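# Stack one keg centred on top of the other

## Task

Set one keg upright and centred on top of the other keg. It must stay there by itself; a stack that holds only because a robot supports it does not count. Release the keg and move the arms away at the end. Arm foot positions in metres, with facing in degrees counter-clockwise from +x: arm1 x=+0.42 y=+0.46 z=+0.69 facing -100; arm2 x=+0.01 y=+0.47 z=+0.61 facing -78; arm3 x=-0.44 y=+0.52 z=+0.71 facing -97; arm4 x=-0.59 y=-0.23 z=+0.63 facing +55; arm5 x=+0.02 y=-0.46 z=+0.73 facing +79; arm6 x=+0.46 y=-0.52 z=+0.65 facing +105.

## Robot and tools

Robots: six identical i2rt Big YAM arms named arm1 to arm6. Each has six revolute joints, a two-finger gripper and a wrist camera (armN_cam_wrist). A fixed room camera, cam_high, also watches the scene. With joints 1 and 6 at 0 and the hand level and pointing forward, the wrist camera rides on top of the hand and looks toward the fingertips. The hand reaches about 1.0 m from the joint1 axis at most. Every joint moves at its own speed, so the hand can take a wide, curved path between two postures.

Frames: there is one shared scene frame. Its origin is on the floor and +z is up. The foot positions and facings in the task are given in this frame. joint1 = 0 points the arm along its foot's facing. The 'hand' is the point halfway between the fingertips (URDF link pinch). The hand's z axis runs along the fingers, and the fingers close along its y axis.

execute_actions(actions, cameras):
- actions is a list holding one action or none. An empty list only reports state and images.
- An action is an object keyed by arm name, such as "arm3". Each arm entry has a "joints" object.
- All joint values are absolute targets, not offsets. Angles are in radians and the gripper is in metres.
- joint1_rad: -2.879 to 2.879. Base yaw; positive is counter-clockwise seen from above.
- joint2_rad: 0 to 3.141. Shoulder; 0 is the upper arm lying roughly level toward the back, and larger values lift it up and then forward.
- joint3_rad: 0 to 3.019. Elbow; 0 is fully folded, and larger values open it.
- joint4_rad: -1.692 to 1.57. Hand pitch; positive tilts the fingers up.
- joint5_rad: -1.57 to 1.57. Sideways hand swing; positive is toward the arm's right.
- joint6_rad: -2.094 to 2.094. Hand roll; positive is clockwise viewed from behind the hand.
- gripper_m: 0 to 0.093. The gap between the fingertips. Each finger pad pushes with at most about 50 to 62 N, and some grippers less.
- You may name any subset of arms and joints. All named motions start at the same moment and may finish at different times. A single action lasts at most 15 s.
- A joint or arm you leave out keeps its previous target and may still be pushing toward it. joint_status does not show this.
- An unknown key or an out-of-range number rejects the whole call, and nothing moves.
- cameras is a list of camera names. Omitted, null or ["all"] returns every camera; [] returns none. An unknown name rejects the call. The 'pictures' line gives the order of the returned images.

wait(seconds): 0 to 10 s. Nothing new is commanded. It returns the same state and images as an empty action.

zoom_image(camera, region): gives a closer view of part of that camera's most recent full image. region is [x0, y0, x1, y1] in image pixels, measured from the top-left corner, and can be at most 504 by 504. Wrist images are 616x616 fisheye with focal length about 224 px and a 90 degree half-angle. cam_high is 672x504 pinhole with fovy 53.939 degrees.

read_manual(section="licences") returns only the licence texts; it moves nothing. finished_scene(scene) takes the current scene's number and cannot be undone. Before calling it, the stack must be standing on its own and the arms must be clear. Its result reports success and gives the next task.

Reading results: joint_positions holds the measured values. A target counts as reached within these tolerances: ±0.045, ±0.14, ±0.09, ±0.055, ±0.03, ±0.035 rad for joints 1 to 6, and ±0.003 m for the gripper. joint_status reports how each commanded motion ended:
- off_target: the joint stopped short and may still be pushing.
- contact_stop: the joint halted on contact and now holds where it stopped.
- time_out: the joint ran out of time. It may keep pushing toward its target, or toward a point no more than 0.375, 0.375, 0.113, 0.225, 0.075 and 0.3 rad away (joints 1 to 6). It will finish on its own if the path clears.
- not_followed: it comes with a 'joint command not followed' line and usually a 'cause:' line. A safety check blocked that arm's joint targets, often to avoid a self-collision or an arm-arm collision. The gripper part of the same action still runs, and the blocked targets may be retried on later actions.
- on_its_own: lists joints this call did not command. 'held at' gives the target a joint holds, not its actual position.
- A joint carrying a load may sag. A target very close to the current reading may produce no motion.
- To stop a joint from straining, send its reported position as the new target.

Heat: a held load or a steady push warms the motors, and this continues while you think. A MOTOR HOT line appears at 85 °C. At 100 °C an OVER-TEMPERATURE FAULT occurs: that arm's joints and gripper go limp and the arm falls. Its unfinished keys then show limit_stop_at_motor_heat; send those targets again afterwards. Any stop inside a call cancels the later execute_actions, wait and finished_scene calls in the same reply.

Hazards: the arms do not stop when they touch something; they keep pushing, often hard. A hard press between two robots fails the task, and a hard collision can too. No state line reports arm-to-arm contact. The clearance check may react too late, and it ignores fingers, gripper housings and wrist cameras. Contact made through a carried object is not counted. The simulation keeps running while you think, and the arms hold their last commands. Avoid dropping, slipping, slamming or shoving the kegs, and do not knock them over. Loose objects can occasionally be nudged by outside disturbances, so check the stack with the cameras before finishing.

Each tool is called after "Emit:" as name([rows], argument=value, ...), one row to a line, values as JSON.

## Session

Emit:
execute_actions([
  {"arm1":{"joints":{"joint1_rad":1.6}},"arm4":{"joints":{"joint1_rad":0.8}},"arm2":{"joints":{"joint1_rad":0.4,"joint2_rad":1.549,"joint3_rad":0.754,"joint4_rad":-0.776,"joint5_rad":0,"joint6_rad":0}},"arm5":{"joints":{"joint1_rad":0.7,"joint2_rad":1.881,"joint3_rad":0.706,"joint4_rad":-0.396,"joint5_rad":0,"joint6_rad":0}}},
], cameras=["arm2_cam_wrist","arm5_cam_wrist","cam_high"])

Scene clock: 1.73 s.
Motor temperatures (°C, as the motors report them): arm1=[21 20 26 20 20 20] | arm2=[21 22 21 20 22 21] | arm3=[20 24 28 21 19 20] | arm4=[21 22 26 20 19 19] | arm5=[20 21 23 18 21 18] | arm6=[21 23 25 20 20 21]
arm1.joint_positions: joint1_rad=+1.596 joint2_rad=+0.554 joint3_rad=+1.391 joint4_rad=-1.330 joint5_rad=+0.095 joint6_rad=-0.391 gripper_m=+0.094
arm1.joint_status: all done
arm1.hand: x=+0.6149 y=+0.4084 z=+1.2442 quat_wxyz=(-0.488, +0.073, -0.852, +0.176) (m; scene frame)
arm2.joint_positions: joint1_rad=+0.402 joint2_rad=+1.532 joint3_rad=+0.749 joint4_rad=-0.792 joint5_rad=-0.001 joint6_rad=+0.012 gripper_m=+0.095
arm2.joint_status: all done
arm2.hand: x=+0.2050 y=+0.1861 z=+0.6058 quat_wxyz=(-0.004, -0.471, -0.882, -0.004) (m; scene frame)
arm3.joint_positions: joint1_rad=+0.146 joint2_rad=+0.608 joint3_rad=+1.466 joint4_rad=-1.223 joint5_rad=+0.197 joint6_rad=+0.505 gripper_m=+0.095
arm3.joint_status: not commanded
arm3.hand: x=-0.4735 y=+0.2859 z=+1.3086 quat_wxyz=(-0.446, -0.734, -0.378, +0.346) (m; scene frame)
arm4.joint_positions: joint1_rad=+0.790 joint2_rad=+0.561 joint3_rad=+1.335 joint4_rad=-1.427 joint5_rad=-0.066 joint6_rad=-0.510 gripper_m=+0.094
arm4.joint_status: all done
arm4.hand: x=-0.6453 y=-0.0278 z=+1.1323 quat_wxyz=(-0.344, +0.820, -0.366, -0.275) (m; scene frame)
arm5.joint_positions: joint1_rad=+0.702 joint2_rad=+1.879 joint3_rad=+0.693 joint4_rad=-0.408 joint5_rad=+0.001 joint6_rad=+0.014 gripper_m=+0.094
arm5.joint_status: all done
arm5.hand: x=-0.1440 y=-0.1620 z=+0.5997 quat_wxyz=(-0.001, +0.859, -0.513, +0.009) (m; scene frame)
arm6.joint_positions: joint1_rad=-0.104 joint2_rad=+0.572 joint3_rad=+1.328 joint4_rad=-1.507 joint5_rad=-0.187 joint6_rad=+0.493 gripper_m=+0.094
arm6.joint_status: not commanded
arm6.hand: x=+0.3953 y=-0.3348 z=+1.1379 quat_wxyz=(-0.101, +0.562, -0.719, -0.395) (m; scene frame)
pictures: arm2_cam_wrist, arm5_cam_wrist, cam_high
Images, in order (width x height): arm2_cam_wrist 616x616, arm5_cam_wrist 616x616, cam_high 672x504.

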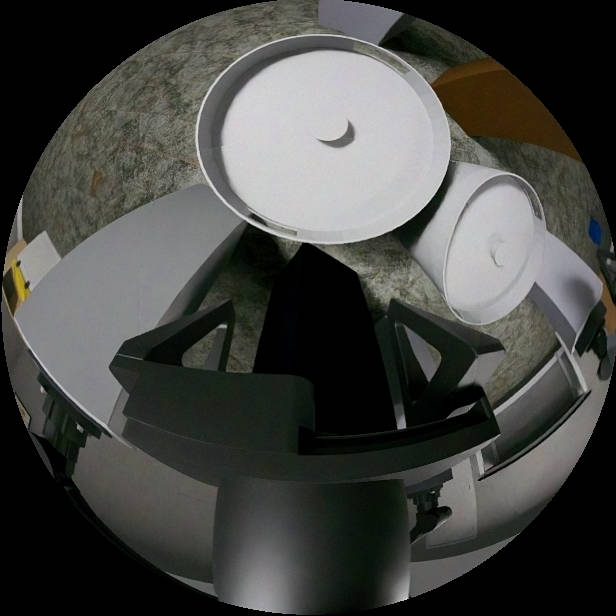

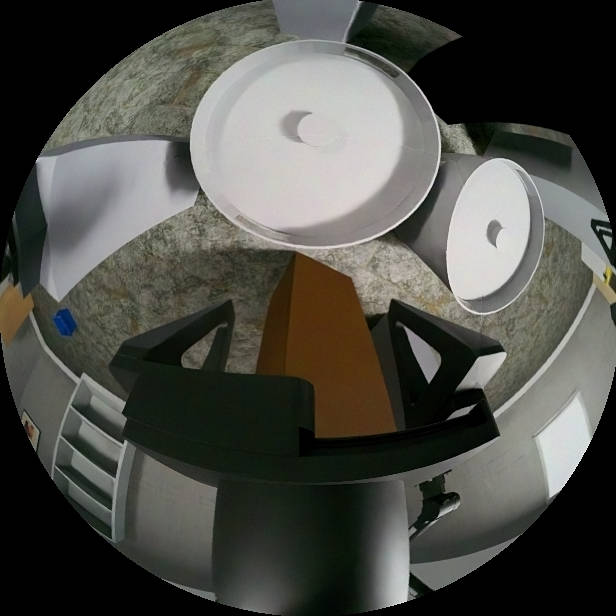

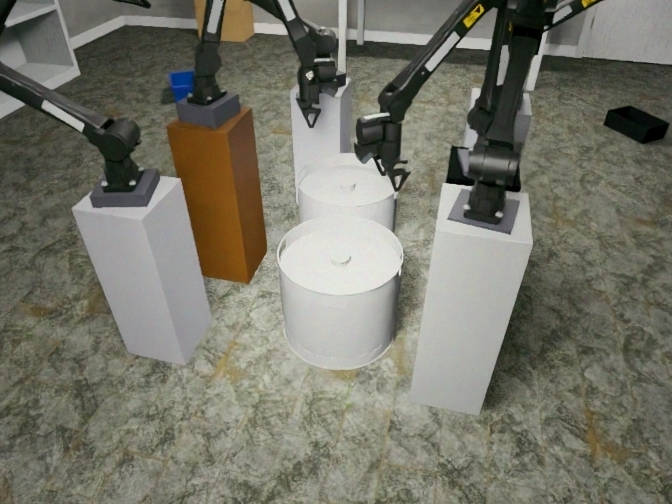

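Emit:
execute_actions([
  {"arm2":{"joints":{"joint1_rad":0.738,"joint2_rad":2.118,"joint3_rad":0.827,"joint4_rad":-0.272,"joint6_rad":-0.38}},"arm5":{"joints":{"joint1_rad":-0.28,"joint2_rad":2.49,"joint3_rad":0.92,"joint4_rad":0.003,"joint6_rad":-1.738}},"arm6":{"joints":{"joint1_rad":-0.23,"joint2_rad":2.368,"joint3_rad":1.275,"joint4_rad":-0.45,"joint5_rad":0,"joint6_rad":0.395}},"arm3":{"joints":{"joint1_rad":1.021,"joint2_rad":2.683,"joint3_rad":1.85,"joint4_rad":-0.73,"joint5_rad":0,"joint6_rad":1.275}}},
], cameras=["arm2_cam_wrist","arm3_cam_wrist","arm5_cam_wrist","arm6_cam_wrist"])

Scene clock: 12.60 s.
Motor temperatures (°C, as the motors report them): arm1=[21 20 28 21 20 20] | arm2=[21 22 22 20 22 21] | arm3=[20 24 29 21 19 20] | arm4=[21 22 28 20 19 19] | arm5=[20 21 23 18 21 18] | arm6=[21 23 26 20 20 21]
arm1.joint_positions: joint1_rad=+1.596 joint2_rad=+0.554 joint3_rad=+1.391 joint4_rad=-1.330 joint5_rad=+0.095 joint6_rad=-0.391 gripper_m=+0.094
arm1.joint_status: not commanded
arm1.hand: x=+0.6149 y=+0.4084 z=+1.2442 quat_wxyz=(-0.488, +0.073, -0.852, +0.176) (m; scene frame)
arm2.joint_positions: joint1_rad=+0.748 joint2_rad=+2.110 joint3_rad=+0.826 joint4_rad=-0.288 joint5_rad=-0.001 joint6_rad=-0.368 gripper_m=+0.095
arm2.joint_status: all done
arm2.hand: x=+0.3230 y=+0.2467 z=+0.4194 quat_wxyz=(-0.006, -0.127, -0.992, -0.001) (m; scene frame)
arm3.joint_positions: joint1_rad=+1.020 joint2_rad=+2.689 joint3_rad=+1.836 joint4_rad=-0.726 joint5_rad=+0.000 joint6_rad=+1.265 gripper_m=+0.095
arm3.joint_status: all done
arm3.hand: x=+0.0639 y=+0.1237 z=+0.4075 quat_wxyz=(+0.007, -0.824, -0.566, -0.006) (m; scene frame)
arm4.joint_positions: joint1_rad=+0.790 joint2_rad=+0.561 joint3_rad=+1.335 joint4_rad=-1.427 joint5_rad=-0.066 joint6_rad=-0.510 gripper_m=+0.094
arm4.joint_status: not commanded
arm4.hand: x=-0.6453 y=-0.0278 z=+1.1323 quat_wxyz=(-0.344, +0.820, -0.366, -0.275) (m; scene frame)
arm5.joint_positions: joint1_rad=-0.277 joint2_rad=+2.499 joint3_rad=+0.915 joint4_rad=-0.009 joint5_rad=+0.002 joint6_rad=-1.723 gripper_m=+0.094
arm5.joint_status: all done
arm5.hand: x=+0.1831 y=-0.1399 z=+0.4055 quat_wxyz=(+0.004, +0.987, -0.158, -0.001) (m; scene frame)
arm6.joint_positions: joint1_rad=-0.227 joint2_rad=+2.391 joint3_rad=+1.262 joint4_rad=-0.465 joint5_rad=-0.003 joint6_rad=+0.402 gripper_m=+0.094
arm6.joint_status: all done
arm6.hand: x=+0.4397 y=-0.0165 z=+0.3986 quat_wxyz=(+0.005, +0.569, -0.822, +0.008) (m; scene frame)
pictures: arm2_cam_wrist, arm3_cam_wrist, arm5_cam_wrist, arm6_cam_wrist
Images, in order (width x height): arm2_cam_wrist 616x616, arm3_cam_wrist 616x616, arm5_cam_wrist 616x616, arm6_cam_wrist 616x616.

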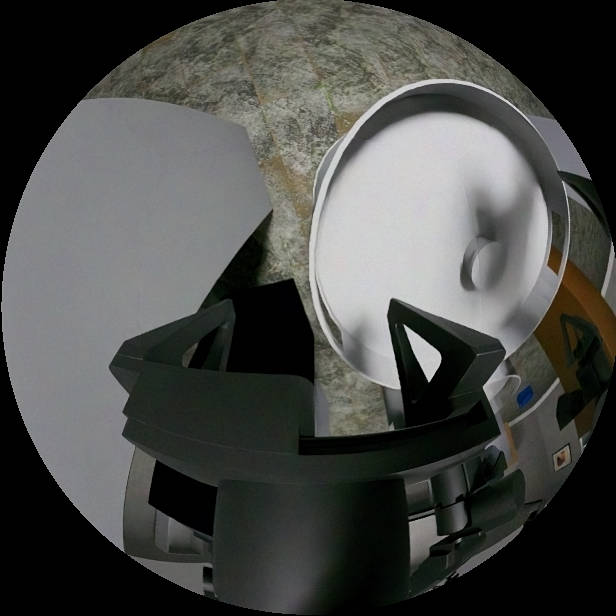

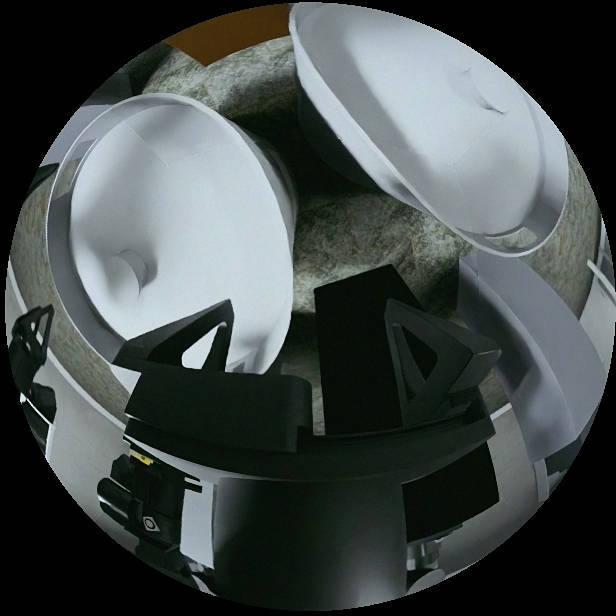

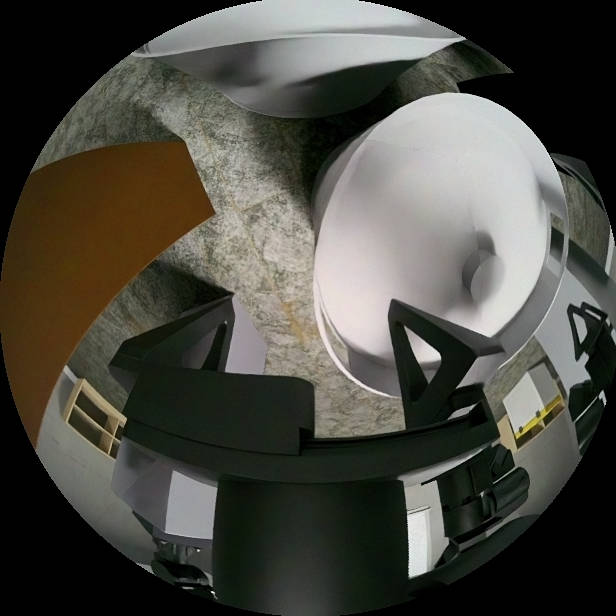

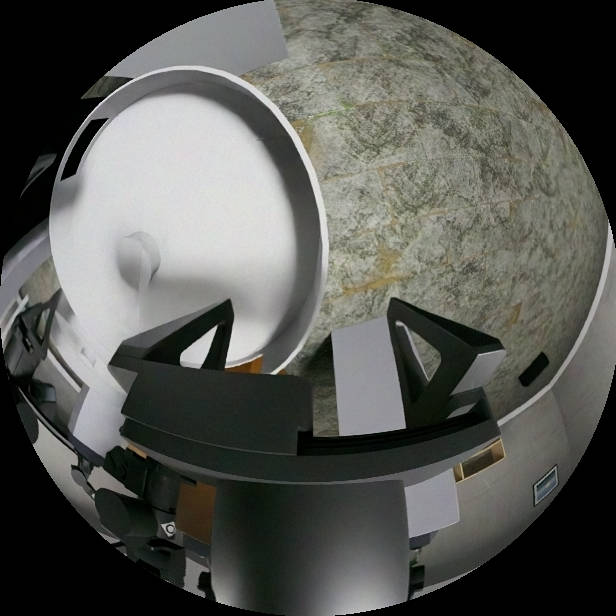

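Emit:
execute_actions([
  {"arm2":{"joints":{"joint2_rad":2.395,"joint3_rad":0.935,"joint4_rad":-0.105}},"arm5":{"joints":{"joint1_rad":-0.305,"joint2_rad":2.75,"joint3_rad":1.098,"joint4_rad":0.085,"joint6_rad":-1.76}},"arm6":{"joints":{"joint1_rad":-0.252,"joint2_rad":2.583,"joint3_rad":1.39,"joint4_rad":-0.345,"joint6_rad":0.375}},"arm3":{"joints":{"joint1_rad":1.032,"joint2_rad":2.90,"joint3_rad":2.04,"joint4_rad":-0.69}}},
], cameras=[])

Emit:
execute_actions([
  {"arm2":{"joints":{"gripper_m":0}},"arm5":{"joints":{"gripper_m":0}},"arm6":{"joints":{"gripper_m":0}},"arm3":{"joints":{"gripper_m":0}}},
], cameras=["arm2_cam_wrist","arm3_cam_wrist","arm5_cam_wrist","arm6_cam_wrist"])

Scene clock: 18.03 s.
Motor temperatures (°C, as the motors report them): arm1=[21 20 29 21 20 20] | arm2=[21 23 22 20 22 21] | arm3=[20 25 29 21 19 20] | arm4=[21 22 29 20 19 19] | arm5=[20 21 23 18 21 18] | arm6=[21 24 26 20 20 21]
arm1.joint_positions: joint1_rad=+1.596 joint2_rad=+0.554 joint3_rad=+1.391 joint4_rad=-1.330 joint5_rad=+0.095 joint6_rad=-0.391 gripper_m=+0.094
arm1.joint_status: not commanded
arm1.hand: x=+0.6149 y=+0.4084 z=+1.2442 quat_wxyz=(-0.488, +0.073, -0.852, +0.176) (m; scene frame)
arm2.joint_positions: joint1_rad=+0.748 joint2_rad=+2.392 joint3_rad=+0.931 joint4_rad=-0.117 joint5_rad=-0.001 joint6_rad=-0.368 gripper_m=+0.095
arm2.joint_status: all done
arm2.hand: x=+0.3261 y=+0.2452 z=+0.3241 quat_wxyz=(-0.003, -0.127, -0.992, -0.003) (m; scene frame)
arm3.joint_positions: joint1_rad=+1.028 joint2_rad=+2.900 joint3_rad=+2.018 joint4_rad=-0.692 joint5_rad=-0.001 joint6_rad=+1.267 gripper_m=+0.095
arm3.joint_status: all done
arm3.hand: x=+0.0731 y=+0.1245 z=+0.3210 quat_wxyz=(+0.004, -0.823, -0.569, -0.007) (m; scene frame)
arm4.joint_positions: joint1_rad=+0.790 joint2_rad=+0.561 joint3_rad=+1.335 joint4_rad=-1.427 joint5_rad=-0.066 joint6_rad=-0.510 gripper_m=+0.094
arm4.joint_status: not commanded
arm4.hand: x=-0.6453 y=-0.0278 z=+1.1323 quat_wxyz=(-0.344, +0.820, -0.366, -0.275) (m; scene frame)
arm5.joint_positions: joint1_rad=-0.297 joint2_rad=+2.694 joint3_rad=+1.128 joint4_rad=+0.097 joint5_rad=-0.003 joint6_rad=-1.750 gripper_m=+0.094
arm5.joint_status: all done
arm5.hand: x=+0.2193 y=-0.0853 z=+0.3374 quat_wxyz=(-0.055, +0.986, -0.155, +0.017) (m; scene frame)
arm6.joint_positions: joint1_rad=-0.250 joint2_rad=+2.610 joint3_rad=+1.379 joint4_rad=-0.352 joint5_rad=-0.003 joint6_rad=+0.382 gripper_m=+0.094
arm6.joint_status: all done
arm6.hand: x=+0.4514 y=-0.0110 z=+0.3088 quat_wxyz=(+0.002, +0.568, -0.823, +0.003) (m; scene frame)
pictures: none
No camera images: the call's "cameras" was empty. Leave "cameras" out to get every camera's image.

Scene clock: 18.80 s.
Motor temperatures (°C, as the motors report them): arm1=[21 20 29 21 20 20] | arm2=[21 23 22 20 22 21] | arm3=[20 25 29 21 19 20] | arm4=[21 22 29 20 19 19] | arm5=[20 22 23 18 21 18] | arm6=[21 24 26 20 20 21]
arm1.joint_positions: joint1_rad=+1.596 joint2_rad=+0.554 joint3_rad=+1.391 joint4_rad=-1.330 joint5_rad=+0.095 joint6_rad=-0.391 gripper_m=+0.094
arm1.joint_status: not commanded
arm1.hand: x=+0.6149 y=+0.4084 z=+1.2442 quat_wxyz=(-0.488, +0.073, -0.852, +0.176) (m; scene frame)
arm2.joint_positions: joint1_rad=+0.751 joint2_rad=+2.392 joint3_rad=+0.931 joint4_rad=-0.115 joint5_rad=+0.009 joint6_rad=-0.369 gripper_m=+0.003
arm2.joint_status: all done
arm2.hand: x=+0.3262 y=+0.2445 z=+0.3241 quat_wxyz=(-0.001, -0.125, -0.992, +0.002) (m; scene frame)
arm3.joint_positions: joint1_rad=+1.029 joint2_rad=+2.899 joint3_rad=+2.024 joint4_rad=-0.681 joint5_rad=-0.005 joint6_rad=+1.271 gripper_m=+0.002
arm3.joint_status: all done
arm3.hand: x=+0.0789 y=+0.1220 z=+0.3229 quat_wxyz=(-0.004, -0.823, -0.567, -0.011) (m; scene frame)
arm4.joint_positions: joint1_rad=+0.790 joint2_rad=+0.561 joint3_rad=+1.335 joint4_rad=-1.427 joint5_rad=-0.066 joint6_rad=-0.510 gripper_m=+0.094
arm4.joint_status: not commanded
arm4.hand: x=-0.6453 y=-0.0278 z=+1.1323 quat_wxyz=(-0.344, +0.820, -0.366, -0.275) (m; scene frame)
arm5.joint_positions: joint1_rad=-0.297 joint2_rad=+2.739 joint3_rad=+1.100 joint4_rad=+0.094 joint5_rad=-0.002 joint6_rad=-1.752 gripper_m=+0.000
arm5.joint_status: all done
arm5.hand: x=+0.1994 y=-0.1226 z=+0.3198 quat_wxyz=(-0.019, +0.988, -0.154, +0.004) (m; scene frame)
arm6.joint_positions: joint1_rad=-0.250 joint2_rad=+2.610 joint3_rad=+1.379 joint4_rad=-0.352 joint5_rad=+0.002 joint6_rad=+0.382 gripper_m=+0.002
arm6.joint_status: all done
arm6.hand: x=+0.4522 y=-0.0110 z=+0.3088 quat_wxyz=(+0.000, +0.568, -0.823, +0.004) (m; scene frame)
pictures: arm2_cam_wrist, arm3_cam_wrist, arm5_cam_wrist, arm6_cam_wrist
Images, in order (width x height): arm2_cam_wrist 616x616, arm3_cam_wrist 616x616, arm5_cam_wrist 616x616, arm6_cam_wrist 616x616.

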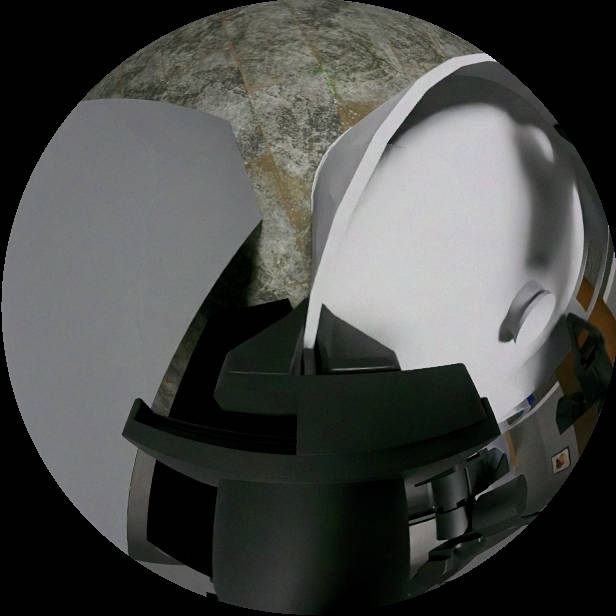

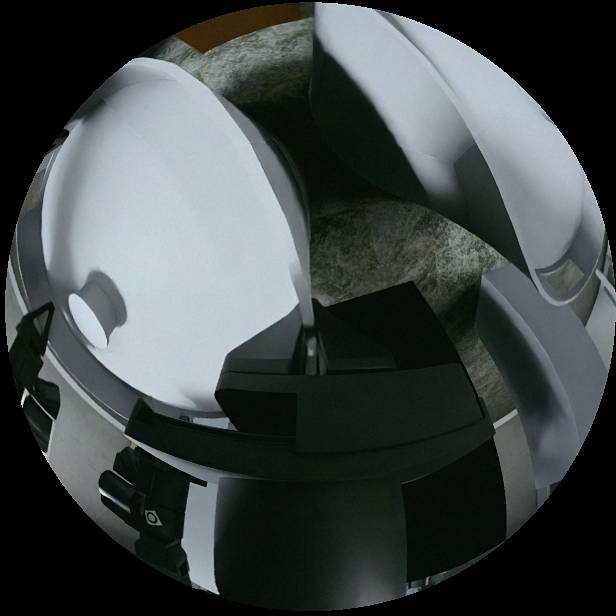

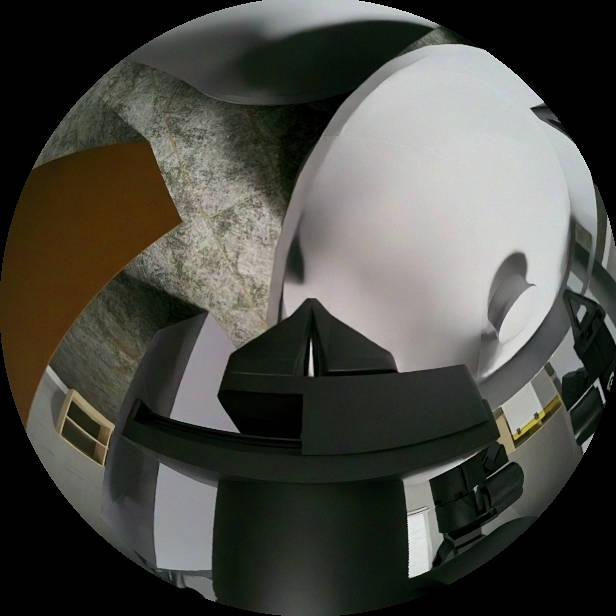

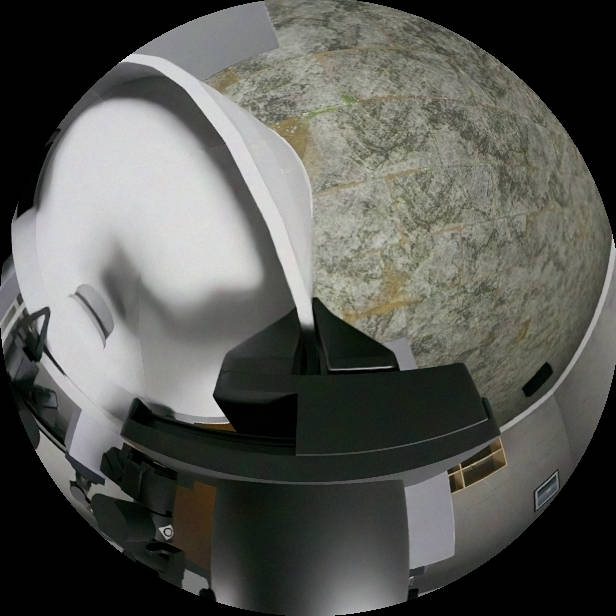

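Arm5 missed; redo.

Emit:
execute_actions([
  {"arm5":{"joints":{"joint2_rad":2.575,"joint1_rad":-0.318,"joint6_rad":-1.772}}},
], cameras=[])

Emit:
execute_actions([
  {"arm5":{"joints":{"joint3_rad":0.975,"joint4_rad":0.03,"gripper_m":0.093}}},
], cameras=[])

Emit:
execute_actions([
  {"arm5":{"joints":{"joint2_rad":2.67,"joint3_rad":1.02,"joint4_rad":0.06}}},
], cameras=[])

Emit:
execute_actions([
  {"arm5":{"joints":{"joint2_rad":2.76,"joint3_rad":1.095,"joint4_rad":0.085}}},
], cameras=[])

Emit:
execute_actions([
  {"arm5":{"joints":{"gripper_m":0}}},
], cameras=["arm5_cam_wrist"])

Scene clock: 23.40 s.
Motor temperatures (°C, as the motors report them): arm1=[21 20 29 21 20 20] | arm2=[21 23 22 20 22 21] | arm3=[20 26 29 21 19 20] | arm4=[21 22 30 20 19 19] | arm5=[20 22 23 18 21 18] | arm6=[21 24 26 20 20 21]
arm1.joint_positions: joint1_rad=+1.596 joint2_rad=+0.554 joint3_rad=+1.391 joint4_rad=-1.330 joint5_rad=+0.095 joint6_rad=-0.391 gripper_m=+0.094
arm1.joint_status: not commanded
arm1.hand: x=+0.6149 y=+0.4084 z=+1.2442 quat_wxyz=(-0.488, +0.073, -0.852, +0.176) (m; scene frame)
arm2.joint_positions: joint1_rad=+0.751 joint2_rad=+2.392 joint3_rad=+0.931 joint4_rad=-0.115 joint5_rad=+0.009 joint6_rad=-0.369 gripper_m=+0.003
arm2.joint_status: not commanded
arm2.hand: x=+0.3262 y=+0.2445 z=+0.3241 quat_wxyz=(-0.001, -0.125, -0.992, +0.002) (m; scene frame)
arm3.joint_positions: joint1_rad=+1.029 joint2_rad=+2.899 joint3_rad=+2.024 joint4_rad=-0.681 joint5_rad=-0.005 joint6_rad=+1.271 gripper_m=+0.002
arm3.joint_status: not commanded
arm3.hand: x=+0.0789 y=+0.1220 z=+0.3229 quat_wxyz=(-0.004, -0.823, -0.567, -0.011) (m; scene frame)
arm4.joint_positions: joint1_rad=+0.790 joint2_rad=+0.561 joint3_rad=+1.335 joint4_rad=-1.427 joint5_rad=-0.066 joint6_rad=-0.510 gripper_m=+0.094
arm4.joint_status: not commanded
arm4.hand: x=-0.6453 y=-0.0278 z=+1.1323 quat_wxyz=(-0.344, +0.820, -0.366, -0.275) (m; scene frame)
arm5.joint_positions: joint1_rad=-0.308 joint2_rad=+2.560 joint3_rad=+1.101 joint4_rad=+0.090 joint5_rad=-0.002 joint6_rad=-1.758 gripper_m=+0.000
arm5.joint_status: all done
arm5.hand: x=+0.2465 y=-0.0457 z=+0.3931 quat_wxyz=(-0.102, +0.982, -0.156, +0.034) (m; scene frame)
arm6.joint_positions: joint1_rad=-0.250 joint2_rad=+2.610 joint3_rad=+1.379 joint4_rad=-0.352 joint5_rad=+0.002 joint6_rad=+0.382 gripper_m=+0.002
arm6.joint_status: not commanded
arm6.hand: x=+0.4522 y=-0.0110 z=+0.3088 quat_wxyz=(+0.000, +0.568, -0.823, +0.004) (m; scene frame)
pictures: none
No camera images: the call's "cameras" was empty. Leave "cameras" out to get every camera's image.

Scene clock: 24.37 s.
Motor temperatures (°C, as the motors report them): arm1=[21 20 30 21 20 20] | arm2=[21 23 22 20 22 21] | arm3=[20 26 29 21 19 20] | arm4=[21 22 30 20 19 19] | arm5=[20 22 23 18 21 18] | arm6=[21 24 26 20 20 21]
arm1.joint_positions: joint1_rad=+1.596 joint2_rad=+0.554 joint3_rad=+1.391 joint4_rad=-1.330 joint5_rad=+0.095 joint6_rad=-0.391 gripper_m=+0.094
arm1.joint_status: not commanded
arm1.hand: x=+0.6149 y=+0.4084 z=+1.2442 quat_wxyz=(-0.488, +0.073, -0.852, +0.176) (m; scene frame)
arm2.joint_positions: joint1_rad=+0.751 joint2_rad=+2.392 joint3_rad=+0.931 joint4_rad=-0.115 joint5_rad=+0.009 joint6_rad=-0.369 gripper_m=+0.003
arm2.joint_status: not commanded
arm2.hand: x=+0.3262 y=+0.2445 z=+0.3241 quat_wxyz=(-0.001, -0.125, -0.992, +0.002) (m; scene frame)
arm3.joint_positions: joint1_rad=+1.029 joint2_rad=+2.899 joint3_rad=+2.024 joint4_rad=-0.681 joint5_rad=-0.005 joint6_rad=+1.271 gripper_m=+0.002
arm3.joint_status: not commanded
arm3.hand: x=+0.0789 y=+0.1220 z=+0.3229 quat_wxyz=(-0.004, -0.823, -0.567, -0.011) (m; scene frame)
arm4.joint_positions: joint1_rad=+0.790 joint2_rad=+0.561 joint3_rad=+1.335 joint4_rad=-1.427 joint5_rad=-0.066 joint6_rad=-0.510 gripper_m=+0.094
arm4.joint_status: not commanded
arm4.hand: x=-0.6453 y=-0.0278 z=+1.1323 quat_wxyz=(-0.344, +0.820, -0.366, -0.275) (m; scene frame)
arm5.joint_positions: joint1_rad=-0.308 joint2_rad=+2.572 joint3_rad=+0.969 joint4_rad=+0.035 joint5_rad=-0.002 joint6_rad=-1.759 gripper_m=+0.093
arm5.joint_status: all done
arm5.hand: x=+0.1976 y=-0.1348 z=+0.3802 quat_wxyz=(-0.009, +0.988, -0.156, +0.001) (m; scene frame)
arm6.joint_positions: joint1_rad=-0.250 joint2_rad=+2.610 joint3_rad=+1.379 joint4_rad=-0.352 joint5_rad=+0.002 joint6_rad=+0.382 gripper_m=+0.002
arm6.joint_status: not commanded
arm6.hand: x=+0.4522 y=-0.0110 z=+0.3088 quat_wxyz=(+0.000, +0.568, -0.823, +0.004) (m; scene frame)
pictures: none
No camera images: the call's "cameras" was empty. Leave "cameras" out to get every camera's image.

Scene clock: 25.27 s.
Motor temperatures (°C, as the motors report them): arm1=[21 20 30 21 20 20] | arm2=[21 23 22 20 22 21] | arm3=[20 26 30 21 19 20] | arm4=[21 22 30 20 19 19] | arm5=[20 22 23 18 21 18] | arm6=[21 24 26 20 20 21]
arm1.joint_positions: joint1_rad=+1.596 joint2_rad=+0.554 joint3_rad=+1.391 joint4_rad=-1.330 joint5_rad=+0.095 joint6_rad=-0.391 gripper_m=+0.094
arm1.joint_status: not commanded
arm1.hand: x=+0.6149 y=+0.4084 z=+1.2442 quat_wxyz=(-0.488, +0.073, -0.852, +0.176) (m; scene frame)
arm2.joint_positions: joint1_rad=+0.751 joint2_rad=+2.392 joint3_rad=+0.931 joint4_rad=-0.115 joint5_rad=+0.009 joint6_rad=-0.369 gripper_m=+0.003
arm2.joint_status: not commanded
arm2.hand: x=+0.3262 y=+0.2445 z=+0.3241 quat_wxyz=(-0.001, -0.125, -0.992, +0.002) (m; scene frame)
arm3.joint_positions: joint1_rad=+1.029 joint2_rad=+2.899 joint3_rad=+2.024 joint4_rad=-0.681 joint5_rad=-0.005 joint6_rad=+1.271 gripper_m=+0.002
arm3.joint_status: not commanded
arm3.hand: x=+0.0789 y=+0.1220 z=+0.3229 quat_wxyz=(-0.004, -0.823, -0.567, -0.011) (m; scene frame)
arm4.joint_positions: joint1_rad=+0.790 joint2_rad=+0.561 joint3_rad=+1.335 joint4_rad=-1.427 joint5_rad=-0.066 joint6_rad=-0.510 gripper_m=+0.094
arm4.joint_status: not commanded
arm4.hand: x=-0.6453 y=-0.0278 z=+1.1323 quat_wxyz=(-0.344, +0.820, -0.366, -0.275) (m; scene frame)
arm5.joint_positions: joint1_rad=-0.308 joint2_rad=+2.667 joint3_rad=+1.019 joint4_rad=+0.053 joint5_rad=-0.002 joint6_rad=-1.759 gripper_m=+0.093
arm5.joint_status: all done
arm5.hand: x=+0.1922 y=-0.1445 z=+0.3468 quat_wxyz=(+0.004, +0.988, -0.156, -0.004) (m; scene frame)
arm6.joint_positions: joint1_rad=-0.250 joint2_rad=+2.610 joint3_rad=+1.379 joint4_rad=-0.352 joint5_rad=+0.002 joint6_rad=+0.382 gripper_m=+0.002
arm6.joint_status: not commanded
arm6.hand: x=+0.4522 y=-0.0110 z=+0.3088 quat_wxyz=(+0.000, +0.568, -0.823, +0.004) (m; scene frame)
pictures: none
No camera images: the call's "cameras" was empty. Leave "cameras" out to get every camera's image.

Scene clock: 26.07 s.
Motor temperatures (°C, as the motors report them): arm1=[21 20 30 21 20 20] | arm2=[21 23 22 20 22 21] | arm3=[20 26 30 21 19 20] | arm4=[21 22 30 20 19 19] | arm5=[20 22 23 18 21 18] | arm6=[21 24 26 20 20 21]
arm1.joint_positions: joint1_rad=+1.596 joint2_rad=+0.554 joint3_rad=+1.391 joint4_rad=-1.330 joint5_rad=+0.095 joint6_rad=-0.391 gripper_m=+0.094
arm1.joint_status: not commanded
arm1.hand: x=+0.6149 y=+0.4084 z=+1.2442 quat_wxyz=(-0.488, +0.073, -0.852, +0.176) (m; scene frame)
arm2.joint_positions: joint1_rad=+0.751 joint2_rad=+2.392 joint3_rad=+0.931 joint4_rad=-0.115 joint5_rad=+0.009 joint6_rad=-0.369 gripper_m=+0.003
arm2.joint_status: not commanded
arm2.hand: x=+0.3262 y=+0.2445 z=+0.3241 quat_wxyz=(-0.001, -0.125, -0.992, +0.002) (m; scene frame)
arm3.joint_positions: joint1_rad=+1.029 joint2_rad=+2.899 joint3_rad=+2.024 joint4_rad=-0.681 joint5_rad=-0.005 joint6_rad=+1.271 gripper_m=+0.002
arm3.joint_status: not commanded
arm3.hand: x=+0.0789 y=+0.1220 z=+0.3229 quat_wxyz=(-0.004, -0.823, -0.567, -0.011) (m; scene frame)
arm4.joint_positions: joint1_rad=+0.790 joint2_rad=+0.561 joint3_rad=+1.335 joint4_rad=-1.427 joint5_rad=-0.066 joint6_rad=-0.510 gripper_m=+0.094
arm4.joint_status: not commanded
arm4.hand: x=-0.6453 y=-0.0278 z=+1.1323 quat_wxyz=(-0.344, +0.820, -0.366, -0.275) (m; scene frame)
arm5.joint_positions: joint1_rad=-0.308 joint2_rad=+2.752 joint3_rad=+1.096 joint4_rad=+0.077 joint5_rad=-0.002 joint6_rad=-1.759 gripper_m=+0.093
arm5.joint_status: all done
arm5.hand: x=+0.1966 y=-0.1363 z=+0.3155 quat_wxyz=(-0.003, +0.988, -0.156, -0.001) (m; scene frame)
arm6.joint_positions: joint1_rad=-0.250 joint2_rad=+2.610 joint3_rad=+1.379 joint4_rad=-0.352 joint5_rad=+0.002 joint6_rad=+0.382 gripper_m=+0.002
arm6.joint_status: not commanded
arm6.hand: x=+0.4522 y=-0.0110 z=+0.3088 quat_wxyz=(+0.000, +0.568, -0.823, +0.004) (m; scene frame)
pictures: none
No camera images: the call's "cameras" was empty. Leave "cameras" out to get every camera's image.

Scene clock: 26.80 s.
Motor temperatures (°C, as the motors report them): arm1=[21 20 30 21 20 20] | arm2=[21 23 22 20 22 21] | arm3=[20 27 30 21 19 20] | arm4=[21 22 30 20 19 19] | arm5=[20 22 23 18 21 18] | arm6=[21 25 26 20 20 21]
arm1.joint_positions: joint1_rad=+1.596 joint2_rad=+0.554 joint3_rad=+1.391 joint4_rad=-1.330 joint5_rad=+0.095 joint6_rad=-0.391 gripper_m=+0.094
arm1.joint_status: not commanded
arm1.hand: x=+0.6149 y=+0.4084 z=+1.2442 quat_wxyz=(-0.488, +0.073, -0.852, +0.176) (m; scene frame)
arm2.joint_positions: joint1_rad=+0.751 joint2_rad=+2.392 joint3_rad=+0.931 joint4_rad=-0.115 joint5_rad=+0.009 joint6_rad=-0.369 gripper_m=+0.003
arm2.joint_status: not commanded
arm2.hand: x=+0.3262 y=+0.2445 z=+0.3241 quat_wxyz=(-0.001, -0.125, -0.992, +0.002) (m; scene frame)
arm3.joint_positions: joint1_rad=+1.029 joint2_rad=+2.899 joint3_rad=+2.024 joint4_rad=-0.681 joint5_rad=-0.005 joint6_rad=+1.271 gripper_m=+0.002
arm3.joint_status: not commanded
arm3.hand: x=+0.0789 y=+0.1220 z=+0.3229 quat_wxyz=(-0.004, -0.823, -0.567, -0.011) (m; scene frame)
arm4.joint_positions: joint1_rad=+0.790 joint2_rad=+0.561 joint3_rad=+1.335 joint4_rad=-1.427 joint5_rad=-0.066 joint6_rad=-0.510 gripper_m=+0.094
arm4.joint_status: not commanded
arm4.hand: x=-0.6453 y=-0.0278 z=+1.1323 quat_wxyz=(-0.344, +0.820, -0.366, -0.275) (m; scene frame)
arm5.joint_positions: joint1_rad=-0.309 joint2_rad=+2.753 joint3_rad=+1.092 joint4_rad=+0.077 joint5_rad=-0.001 joint6_rad=-1.760 gripper_m=+0.002
arm5.joint_status: all done
arm5.hand: x=+0.1956 y=-0.1389 z=+0.3152 quat_wxyz=(-0.001, +0.988, -0.156, -0.001) (m; scene frame)
arm6.joint_positions: joint1_rad=-0.250 joint2_rad=+2.610 joint3_rad=+1.379 joint4_rad=-0.352 joint5_rad=+0.002 joint6_rad=+0.382 gripper_m=+0.002
arm6.joint_status: not commanded
arm6.hand: x=+0.4522 y=-0.0110 z=+0.3088 quat_wxyz=(+0.000, +0.568, -0.823, +0.004) (m; scene frame)
pictures: arm5_cam_wrist
Images, in order (width x height): arm5_cam_wrist 616x616.

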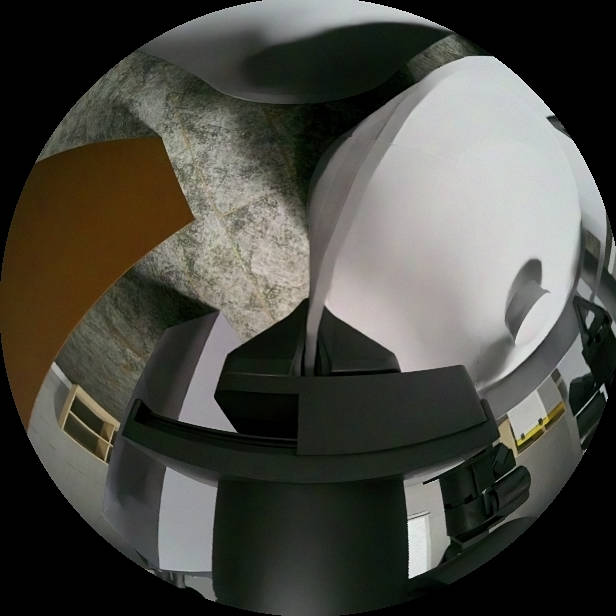

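Pattern matches scene 1; reuse waypoints.

Emit:
execute_actions([
  {"arm2":{"joints":{"joint1_rad":0.71,"joint2_rad":1.925,"joint3_rad":0.93,"joint4_rad":-0.39,"joint6_rad":-0.43}},"arm5":{"joints":{"joint1_rad":-0.368,"joint2_rad":2.313,"joint3_rad":0.79,"joint4_rad":0.05,"joint6_rad":-1.81}},"arm6":{"joints":{"joint1_rad":-0.28,"joint2_rad":2.155,"joint3_rad":1.14,"joint4_rad":-0.41,"joint6_rad":0.38}},"arm3":{"joints":{"joint1_rad":0.985,"joint2_rad":2.54,"joint3_rad":2.07,"joint4_rad":-0.84,"joint6_rad":1.235}}},
], cameras=[])

Emit:
execute_actions([
  {"arm2":{"joints":{"joint1_rad":0.68,"joint2_rad":1.59,"joint3_rad":0.99,"joint4_rad":-0.78}},"arm5":{"joints":{"joint2_rad":1.84,"joint3_rad":0.695,"joint4_rad":-0.3}},"arm6":{"joints":{"joint1_rad":-0.245,"joint2_rad":1.823,"joint3_rad":1.143,"joint4_rad":-0.715}},"arm3":{"joints":{"joint2_rad":2.295,"joint3_rad":1.943,"joint4_rad":-1.01}}},
], cameras=[])

Emit:
execute_actions([
  {"arm2":{"joints":{"joint2_rad":1.375,"joint3_rad":1.19,"joint4_rad":-1.195}},"arm5":{"joints":{"joint2_rad":1.39,"joint3_rad":0.795,"joint4_rad":-0.79}},"arm6":{"joints":{"joint2_rad":1.57,"joint3_rad":1.28,"joint4_rad":-1.085}},"arm3":{"joints":{"joint2_rad":2.105,"joint3_rad":2.02,"joint4_rad":-1.27}}},
], cameras=["cam_high"])

Scene clock: 35.10 s.
Motor temperatures (°C, as the motors report them): arm1=[21 20 30 21 20 20] | arm2=[21 23 22 20 22 21] | arm3=[20 28 30 21 19 20] | arm4=[21 22 31 20 19 19] | arm5=[20 22 23 18 21 18] | arm6=[21 25 25 20 20 21]
arm1.joint_positions: joint1_rad=+1.596 joint2_rad=+0.554 joint3_rad=+1.391 joint4_rad=-1.330 joint5_rad=+0.095 joint6_rad=-0.391 gripper_m=+0.094
arm1.joint_status: not commanded
arm1.hand: x=+0.6149 y=+0.4084 z=+1.2442 quat_wxyz=(-0.488, +0.073, -0.852, +0.176) (m; scene frame)
arm2.joint_positions: joint1_rad=+0.694 joint2_rad=+2.041 joint3_rad=+0.906 joint4_rad=-0.387 joint5_rad=+0.006 joint6_rad=-0.415 gripper_m=+0.002
arm2.joint_status: all done
arm2.hand: x=+0.3443 y=+0.2013 z=+0.4570 quat_wxyz=(-0.026, -0.130, -0.991, +0.015) (m; scene frame)
arm3.joint_positions: joint1_rad=+0.996 joint2_rad=+2.689 joint3_rad=+2.003 joint4_rad=-0.856 joint5_rad=-0.020 joint6_rad=+1.252 gripper_m=+0.002
arm3.joint_status: joint2_rad time_out (moved -0.209 of -0.359); the others done
arm3.on_its_own: joint2_rad reads +2.689 and still pushes toward +2.540 since a time_out
arm3.hand: x=+0.0965 y=+0.0796 z=+0.4529 quat_wxyz=(-0.008, -0.827, -0.561, -0.020) (m; scene frame)
arm4.joint_positions: joint1_rad=+0.790 joint2_rad=+0.561 joint3_rad=+1.335 joint4_rad=-1.427 joint5_rad=-0.066 joint6_rad=-0.510 gripper_m=+0.094
arm4.joint_status: not commanded
arm4.hand: x=-0.6453 y=-0.0278 z=+1.1323 quat_wxyz=(-0.344, +0.820, -0.366, -0.275) (m; scene frame)
arm5.joint_positions: joint1_rad=-0.387 joint2_rad=+2.408 joint3_rad=+0.800 joint4_rad=+0.040 joint5_rad=+0.012 joint6_rad=-1.819 gripper_m=+0.002
arm5.joint_status: all done
arm5.hand: x=+0.2071 y=-0.1772 z=+0.4360 quat_wxyz=(-0.006, +0.986, -0.165, +0.007) (m; scene frame)
arm6.joint_positions: joint1_rad=-0.277 joint2_rad=+2.259 joint3_rad=+1.099 joint4_rad=-0.413 joint5_rad=+0.004 joint6_rad=+0.370 gripper_m=+0.002
arm6.joint_status: all done
arm6.hand: x=+0.4654 y=-0.0521 z=+0.4346 quat_wxyz=(-0.004, +0.562, -0.827, +0.001) (m; scene frame)
pictures: none
No camera images: the call's "cameras" was empty. Leave "cameras" out to get every camera's image.

not run: a stop came earlier in this reply.

not run: a stop came earlier in this reply.

Emit:
execute_actions([
  {"arm2":{"joints":{"joint1_rad":0.68,"joint2_rad":1.59,"joint3_rad":0.99,"joint4_rad":-0.78}},"arm5":{"joints":{"joint2_rad":1.84,"joint3_rad":0.695,"joint4_rad":-0.3}},"arm6":{"joints":{"joint1_rad":-0.245,"joint2_rad":1.823,"joint3_rad":1.143,"joint4_rad":-0.715}},"arm3":{"joints":{"joint2_rad":2.3,"joint3_rad":1.943,"joint4_rad":-1.01}}},
], cameras=[])

Emit:
execute_actions([
  {"arm2":{"joints":{"joint2_rad":1.375,"joint3_rad":1.19,"joint4_rad":-1.195}},"arm5":{"joints":{"joint2_rad":1.39,"joint3_rad":0.795,"joint4_rad":-0.79}},"arm6":{"joints":{"joint2_rad":1.57,"joint3_rad":1.28,"joint4_rad":-1.085}},"arm3":{"joints":{"joint2_rad":2.105,"joint3_rad":2.02,"joint4_rad":-1.27}}},
], cameras=[])

Scene clock: 39.57 s.
Motor temperatures (°C, as the motors report them): arm1=[21 20 30 21 20 20] | arm2=[21 24 22 20 22 21] | arm3=[20 30 31 21 20 20] | arm4=[21 22 31 20 19 19] | arm5=[20 23 23 18 21 18] | arm6=[21 26 26 20 20 21]
arm1.joint_positions: joint1_rad=+1.596 joint2_rad=+0.554 joint3_rad=+1.391 joint4_rad=-1.330 joint5_rad=+0.095 joint6_rad=-0.391 gripper_m=+0.094
arm1.joint_status: not commanded
arm1.hand: x=+0.6149 y=+0.4084 z=+1.2442 quat_wxyz=(-0.488, +0.073, -0.852, +0.176) (m; scene frame)
arm2.joint_positions: joint1_rad=+0.672 joint2_rad=+1.688 joint3_rad=+0.912 joint4_rad=-0.764 joint5_rad=+0.014 joint6_rad=-0.447 gripper_m=+0.002
arm2.joint_status: all done
arm2.hand: x=+0.3254 y=+0.2019 z=+0.5965 quat_wxyz=(-0.015, -0.125, -0.992, +0.014) (m; scene frame)
arm3.joint_positions: joint1_rad=+0.983 joint2_rad=+2.420 joint3_rad=+1.883 joint4_rad=-1.015 joint5_rad=-0.009 joint6_rad=+1.228 gripper_m=+0.002
arm3.joint_status: all done
arm3.hand: x=+0.0805 y=+0.0769 z=+0.5942 quat_wxyz=(-0.005, -0.824, -0.566, -0.013) (m; scene frame)
arm4.joint_positions: joint1_rad=+0.790 joint2_rad=+0.561 joint3_rad=+1.335 joint4_rad=-1.427 joint5_rad=-0.066 joint6_rad=-0.510 gripper_m=+0.094
arm4.joint_status: not commanded
arm4.hand: x=-0.6453 y=-0.0278 z=+1.1323 quat_wxyz=(-0.344, +0.820, -0.366, -0.275) (m; scene frame)
arm5.joint_positions: joint1_rad=-0.371 joint2_rad=+1.941 joint3_rad=+0.664 joint4_rad=-0.298 joint5_rad=+0.002 joint6_rad=-1.818 gripper_m=+0.001
arm5.joint_status: all done
arm5.hand: x=+0.1986 y=-0.1785 z=+0.5774 quat_wxyz=(-0.004, +0.987, -0.158, +0.001) (m; scene frame)
arm6.joint_positions: joint1_rad=-0.254 joint2_rad=+1.942 joint3_rad=+1.082 joint4_rad=-0.718 joint5_rad=-0.002 joint6_rad=+0.375 gripper_m=+0.002
arm6.joint_status: all done
arm6.hand: x=+0.4530 y=-0.0497 z=+0.5739 quat_wxyz=(+0.000, +0.569, -0.822, +0.001) (m; scene frame)
pictures: none
No camera images: the call's "cameras" was empty. Leave "cameras" out to get every camera's image.

Scene clock: 42.07 s.
Motor temperatures (°C, as the motors report them): arm1=[21 20 31 21 20 20] | arm2=[21 24 24 20 22 21] | arm3=[20 31 33 21 20 20] | arm4=[21 22 31 20 19 19] | arm5=[20 23 24 18 21 18] | arm6=[21 26 27 20 20 21]
arm1.joint_positions: joint1_rad=+1.596 joint2_rad=+0.554 joint3_rad=+1.391 joint4_rad=-1.330 joint5_rad=+0.095 joint6_rad=-0.391 gripper_m=+0.094
arm1.joint_status: not commanded
arm1.hand: x=+0.6149 y=+0.4084 z=+1.2442 quat_wxyz=(-0.488, +0.073, -0.852, +0.176) (m; scene frame)
arm2.joint_positions: joint1_rad=+0.663 joint2_rad=+1.467 joint3_rad=+1.095 joint4_rad=-1.176 joint5_rad=+0.026 joint6_rad=-0.448 gripper_m=+0.002
arm2.joint_status: joint3_rad time_out (moved +0.183 of +0.278); the others done
arm2.on_its_own: joint3_rad reads +1.095 and still pushes toward +1.190 since a time_out
arm2.hand: x=+0.3183 y=+0.1992 z=+0.7405 quat_wxyz=(-0.009, -0.129, -0.991, +0.017) (m; scene frame)
arm3.joint_positions: joint1_rad=+0.980 joint2_rad=+2.219 joint3_rad=+1.923 joint4_rad=-1.241 joint5_rad=+0.003 joint6_rad=+1.232 gripper_m=+0.002
arm3.joint_status: joint3_rad time_out (moved +0.040 of +0.137); the others done
arm3.on_its_own: joint3_rad reads +1.923 and still pushes toward +2.020 since a time_out
arm3.hand: x=+0.0726 y=+0.0757 z=+0.7397 quat_wxyz=(-0.014, -0.826, -0.563, -0.010) (m; scene frame)
arm4.joint_positions: joint1_rad=+0.790 joint2_rad=+0.561 joint3_rad=+1.335 joint4_rad=-1.427 joint5_rad=-0.066 joint6_rad=-0.510 gripper_m=+0.094
arm4.joint_status: not commanded
arm4.hand: x=-0.6453 y=-0.0278 z=+1.1323 quat_wxyz=(-0.344, +0.820, -0.366, -0.275) (m; scene frame)
arm5.joint_positions: joint1_rad=-0.363 joint2_rad=+1.493 joint3_rad=+0.696 joint4_rad=-0.772 joint5_rad=-0.009 joint6_rad=-1.807 gripper_m=+0.002
arm5.joint_status: joint3_rad time_out (moved +0.033 of +0.131); the others done
arm5.on_its_own: joint3_rad reads +0.696 and still pushes toward +0.795 since a time_out
arm5.hand: x=+0.1919 y=-0.1814 z=+0.7241 quat_wxyz=(-0.009, +0.987, -0.159, -0.003) (m; scene frame)
arm6.joint_positions: joint1_rad=-0.243 joint2_rad=+1.687 joint3_rad=+1.180 joint4_rad=-1.071 joint5_rad=-0.009 joint6_rad=+0.393 gripper_m=+0.002
arm6.joint_status: joint3_rad time_out (moved +0.098 of +0.198); the others done
arm6.on_its_own: joint3_rad reads +1.180 and still pushes toward +1.280 since a time_out
arm6.hand: x=+0.4466 y=-0.0555 z=+0.7177 quat_wxyz=(+0.003, +0.566, -0.824, +0.000) (m; scene frame)
pictures: none
No camera images: the call's "cameras" was empty. Leave "cameras" out to get every camera's image.

Emit:
execute_actions([
  {"arm2":{"joints":{"joint1_rad":0.307,"joint2_rad":1.197,"joint3_rad":0.995,"joint4_rad":-1.195,"joint6_rad":-0.804}},"arm5":{"joints":{"joint1_rad":0.112,"joint2_rad":1.21,"joint3_rad":0.585,"joint4_rad":-0.79,"joint6_rad":-1.335}},"arm6":{"joints":{"joint1_rad":0.092,"joint6_rad":0.718}},"arm3":{"joints":{"joint1_rad":0.777,"joint2_rad":1.895,"joint3_rad":1.645,"joint4_rad":-1.11,"joint6_rad":1.018}}},
], cameras=[])

Emit:
execute_actions([
  {"arm2":{"joints":{"joint1_rad":-0.17,"joint2_rad":1.163,"joint3_rad":0.963,"joint4_rad":-1.2,"joint6_rad":-1.281}},"arm5":{"joints":{"joint1_rad":0.723,"joint2_rad":1.232,"joint3_rad":0.617,"joint4_rad":-0.79,"joint6_rad":-0.724}},"arm6":{"joints":{"joint1_rad":0.39,"joint2_rad":1.68,"joint3_rad":1.45,"joint4_rad":-1.13,"joint6_rad":1.016}},"arm3":{"joints":{"joint1_rad":0.517,"joint2_rad":1.78,"joint3_rad":1.44,"joint4_rad":-1.035,"joint6_rad":0.758}}},
], cameras=[])

Scene clock: 48.87 s.
Motor temperatures (°C, as the motors report them): arm1=[21 20 31 21 20 20] | arm2=[21 24 27 20 23 21] | arm3=[20 32 36 21 19 20] | arm4=[21 22 31 20 19 19] | arm5=[20 23 26 18 22 18] | arm6=[21 26 31 20 20 21]
arm1.joint_positions: joint1_rad=+1.596 joint2_rad=+0.554 joint3_rad=+1.391 joint4_rad=-1.330 joint5_rad=+0.095 joint6_rad=-0.391 gripper_m=+0.094
arm1.joint_status: not commanded
arm1.hand: x=+0.6149 y=+0.4084 z=+1.2442 quat_wxyz=(-0.488, +0.073, -0.852, +0.176) (m; scene frame)
arm2.joint_positions: joint1_rad=+0.286 joint2_rad=+1.279 joint3_rad=+0.911 joint4_rad=-1.172 joint5_rad=+0.030 joint6_rad=-0.828 gripper_m=+0.002
arm2.joint_status: all done
arm2.hand: x=+0.1633 y=+0.1655 z=+0.7386 quat_wxyz=(-0.003, -0.128, -0.992, +0.021) (m; scene frame)
arm3.joint_positions: joint1_rad=+0.771 joint2_rad=+2.017 joint3_rad=+1.578 joint4_rad=-1.107 joint5_rad=+0.001 joint6_rad=+1.019 gripper_m=+0.002
arm3.joint_status: all done
arm3.hand: x=-0.0788 y=+0.0429 z=+0.7386 quat_wxyz=(-0.010, -0.825, -0.565, -0.007) (m; scene frame)
arm4.joint_positions: joint1_rad=+0.790 joint2_rad=+0.561 joint3_rad=+1.335 joint4_rad=-1.427 joint5_rad=-0.066 joint6_rad=-0.510 gripper_m=+0.094
arm4.joint_status: not commanded
arm4.hand: x=-0.6453 y=-0.0278 z=+1.1323 quat_wxyz=(-0.344, +0.820, -0.366, -0.275) (m; scene frame)
arm5.joint_positions: joint1_rad=+0.109 joint2_rad=+1.291 joint3_rad=+0.498 joint4_rad=-0.783 joint5_rad=-0.001 joint6_rad=-1.336 gripper_m=+0.002
arm5.joint_status: all done
arm5.hand: x=+0.0413 y=-0.2116 z=+0.7240 quat_wxyz=(-0.004, +0.987, -0.159, +0.001) (m; scene frame)
arm6.joint_positions: joint1_rad=+0.093 joint2_rad=+1.684 joint3_rad=+1.180 joint4_rad=-1.068 joint5_rad=-0.011 joint6_rad=+0.725 gripper_m=+0.002
arm6.joint_status: all done
arm6.on_its_own: joint3_rad reads +1.180 and still pushes toward +1.280 since a time_out
arm6.hand: x=+0.2933 y=-0.0851 z=+0.7185 quat_wxyz=(+0.003, +0.568, -0.823, -0.002) (m; scene frame)
pictures: none
No camera images: the call's "cameras" was empty. Leave "cameras" out to get every camera's image.

Scene clock: 51.50 s.
Motor temperatures (°C, as the motors report them): arm1=[21 20 31 21 20 20] | arm2=[21 24 28 20 23 21] | arm3=[20 32 36 21 19 20] | arm4=[21 22 31 20 19 19] | arm5=[20 22 27 18 22 18] | arm6=[21 27 32 20 20 21]
arm1.joint_positions: joint1_rad=+1.596 joint2_rad=+0.554 joint3_rad=+1.391 joint4_rad=-1.330 joint5_rad=+0.095 joint6_rad=-0.391 gripper_m=+0.094
arm1.joint_status: not commanded
arm1.hand: x=+0.6149 y=+0.4084 z=+1.2442 quat_wxyz=(-0.488, +0.073, -0.852, +0.176) (m; scene frame)
arm2.joint_positions: joint1_rad=-0.185 joint2_rad=+1.239 joint3_rad=+0.874 joint4_rad=-1.150 joint5_rad=+0.029 joint6_rad=-1.304 gripper_m=+0.002
arm2.joint_status: all done
arm2.hand: x=+0.0083 y=+0.1372 z=+0.7360 quat_wxyz=(+0.004, -0.126, -0.992, +0.029) (m; scene frame)
arm3.joint_positions: joint1_rad=+0.515 joint2_rad=+1.900 joint3_rad=+1.379 joint4_rad=-1.022 joint5_rad=+0.000 joint6_rad=+0.756 gripper_m=+0.002
arm3.joint_status: all done
arm3.hand: x=-0.2313 y=+0.0144 z=+0.7334 quat_wxyz=(-0.011, -0.823, -0.568, -0.004) (m; scene frame)
arm4.joint_positions: joint1_rad=+0.790 joint2_rad=+0.561 joint3_rad=+1.335 joint4_rad=-1.427 joint5_rad=-0.066 joint6_rad=-0.510 gripper_m=+0.094
arm4.joint_status: not commanded
arm4.hand: x=-0.6453 y=-0.0278 z=+1.1323 quat_wxyz=(-0.344, +0.820, -0.366, -0.275) (m; scene frame)
arm5.joint_positions: joint1_rad=+0.705 joint2_rad=+1.309 joint3_rad=+0.509 joint4_rad=-0.771 joint5_rad=-0.014 joint6_rad=-0.749 gripper_m=+0.002
arm5.joint_status: joint3_rad time_out (moved +0.011 of +0.119); the others done
arm5.on_its_own: joint3_rad reads +0.509 and still pushes toward +0.617 since a time_out
arm5.hand: x=-0.1065 y=-0.2383 z=+0.7218 quat_wxyz=(-0.002, +0.988, -0.155, -0.004) (m; scene frame)
arm6.joint_positions: joint1_rad=+0.388 joint2_rad=+1.803 joint3_rad=+1.340 joint4_rad=-1.103 joint5_rad=-0.009 joint6_rad=+1.015 gripper_m=+0.002
arm6.joint_status: joint3_rad time_out (moved +0.160 of +0.270); the others done
arm6.on_its_own: joint3_rad reads +1.340 and still pushes toward +1.450 since a time_out
arm6.hand: x=+0.1425 y=-0.1108 z=+0.7166 quat_wxyz=(+0.002, +0.570, -0.822, -0.004) (m; scene frame)
pictures: none
No camera images: the call's "cameras" was empty. Leave "cameras" out to get every camera's image.


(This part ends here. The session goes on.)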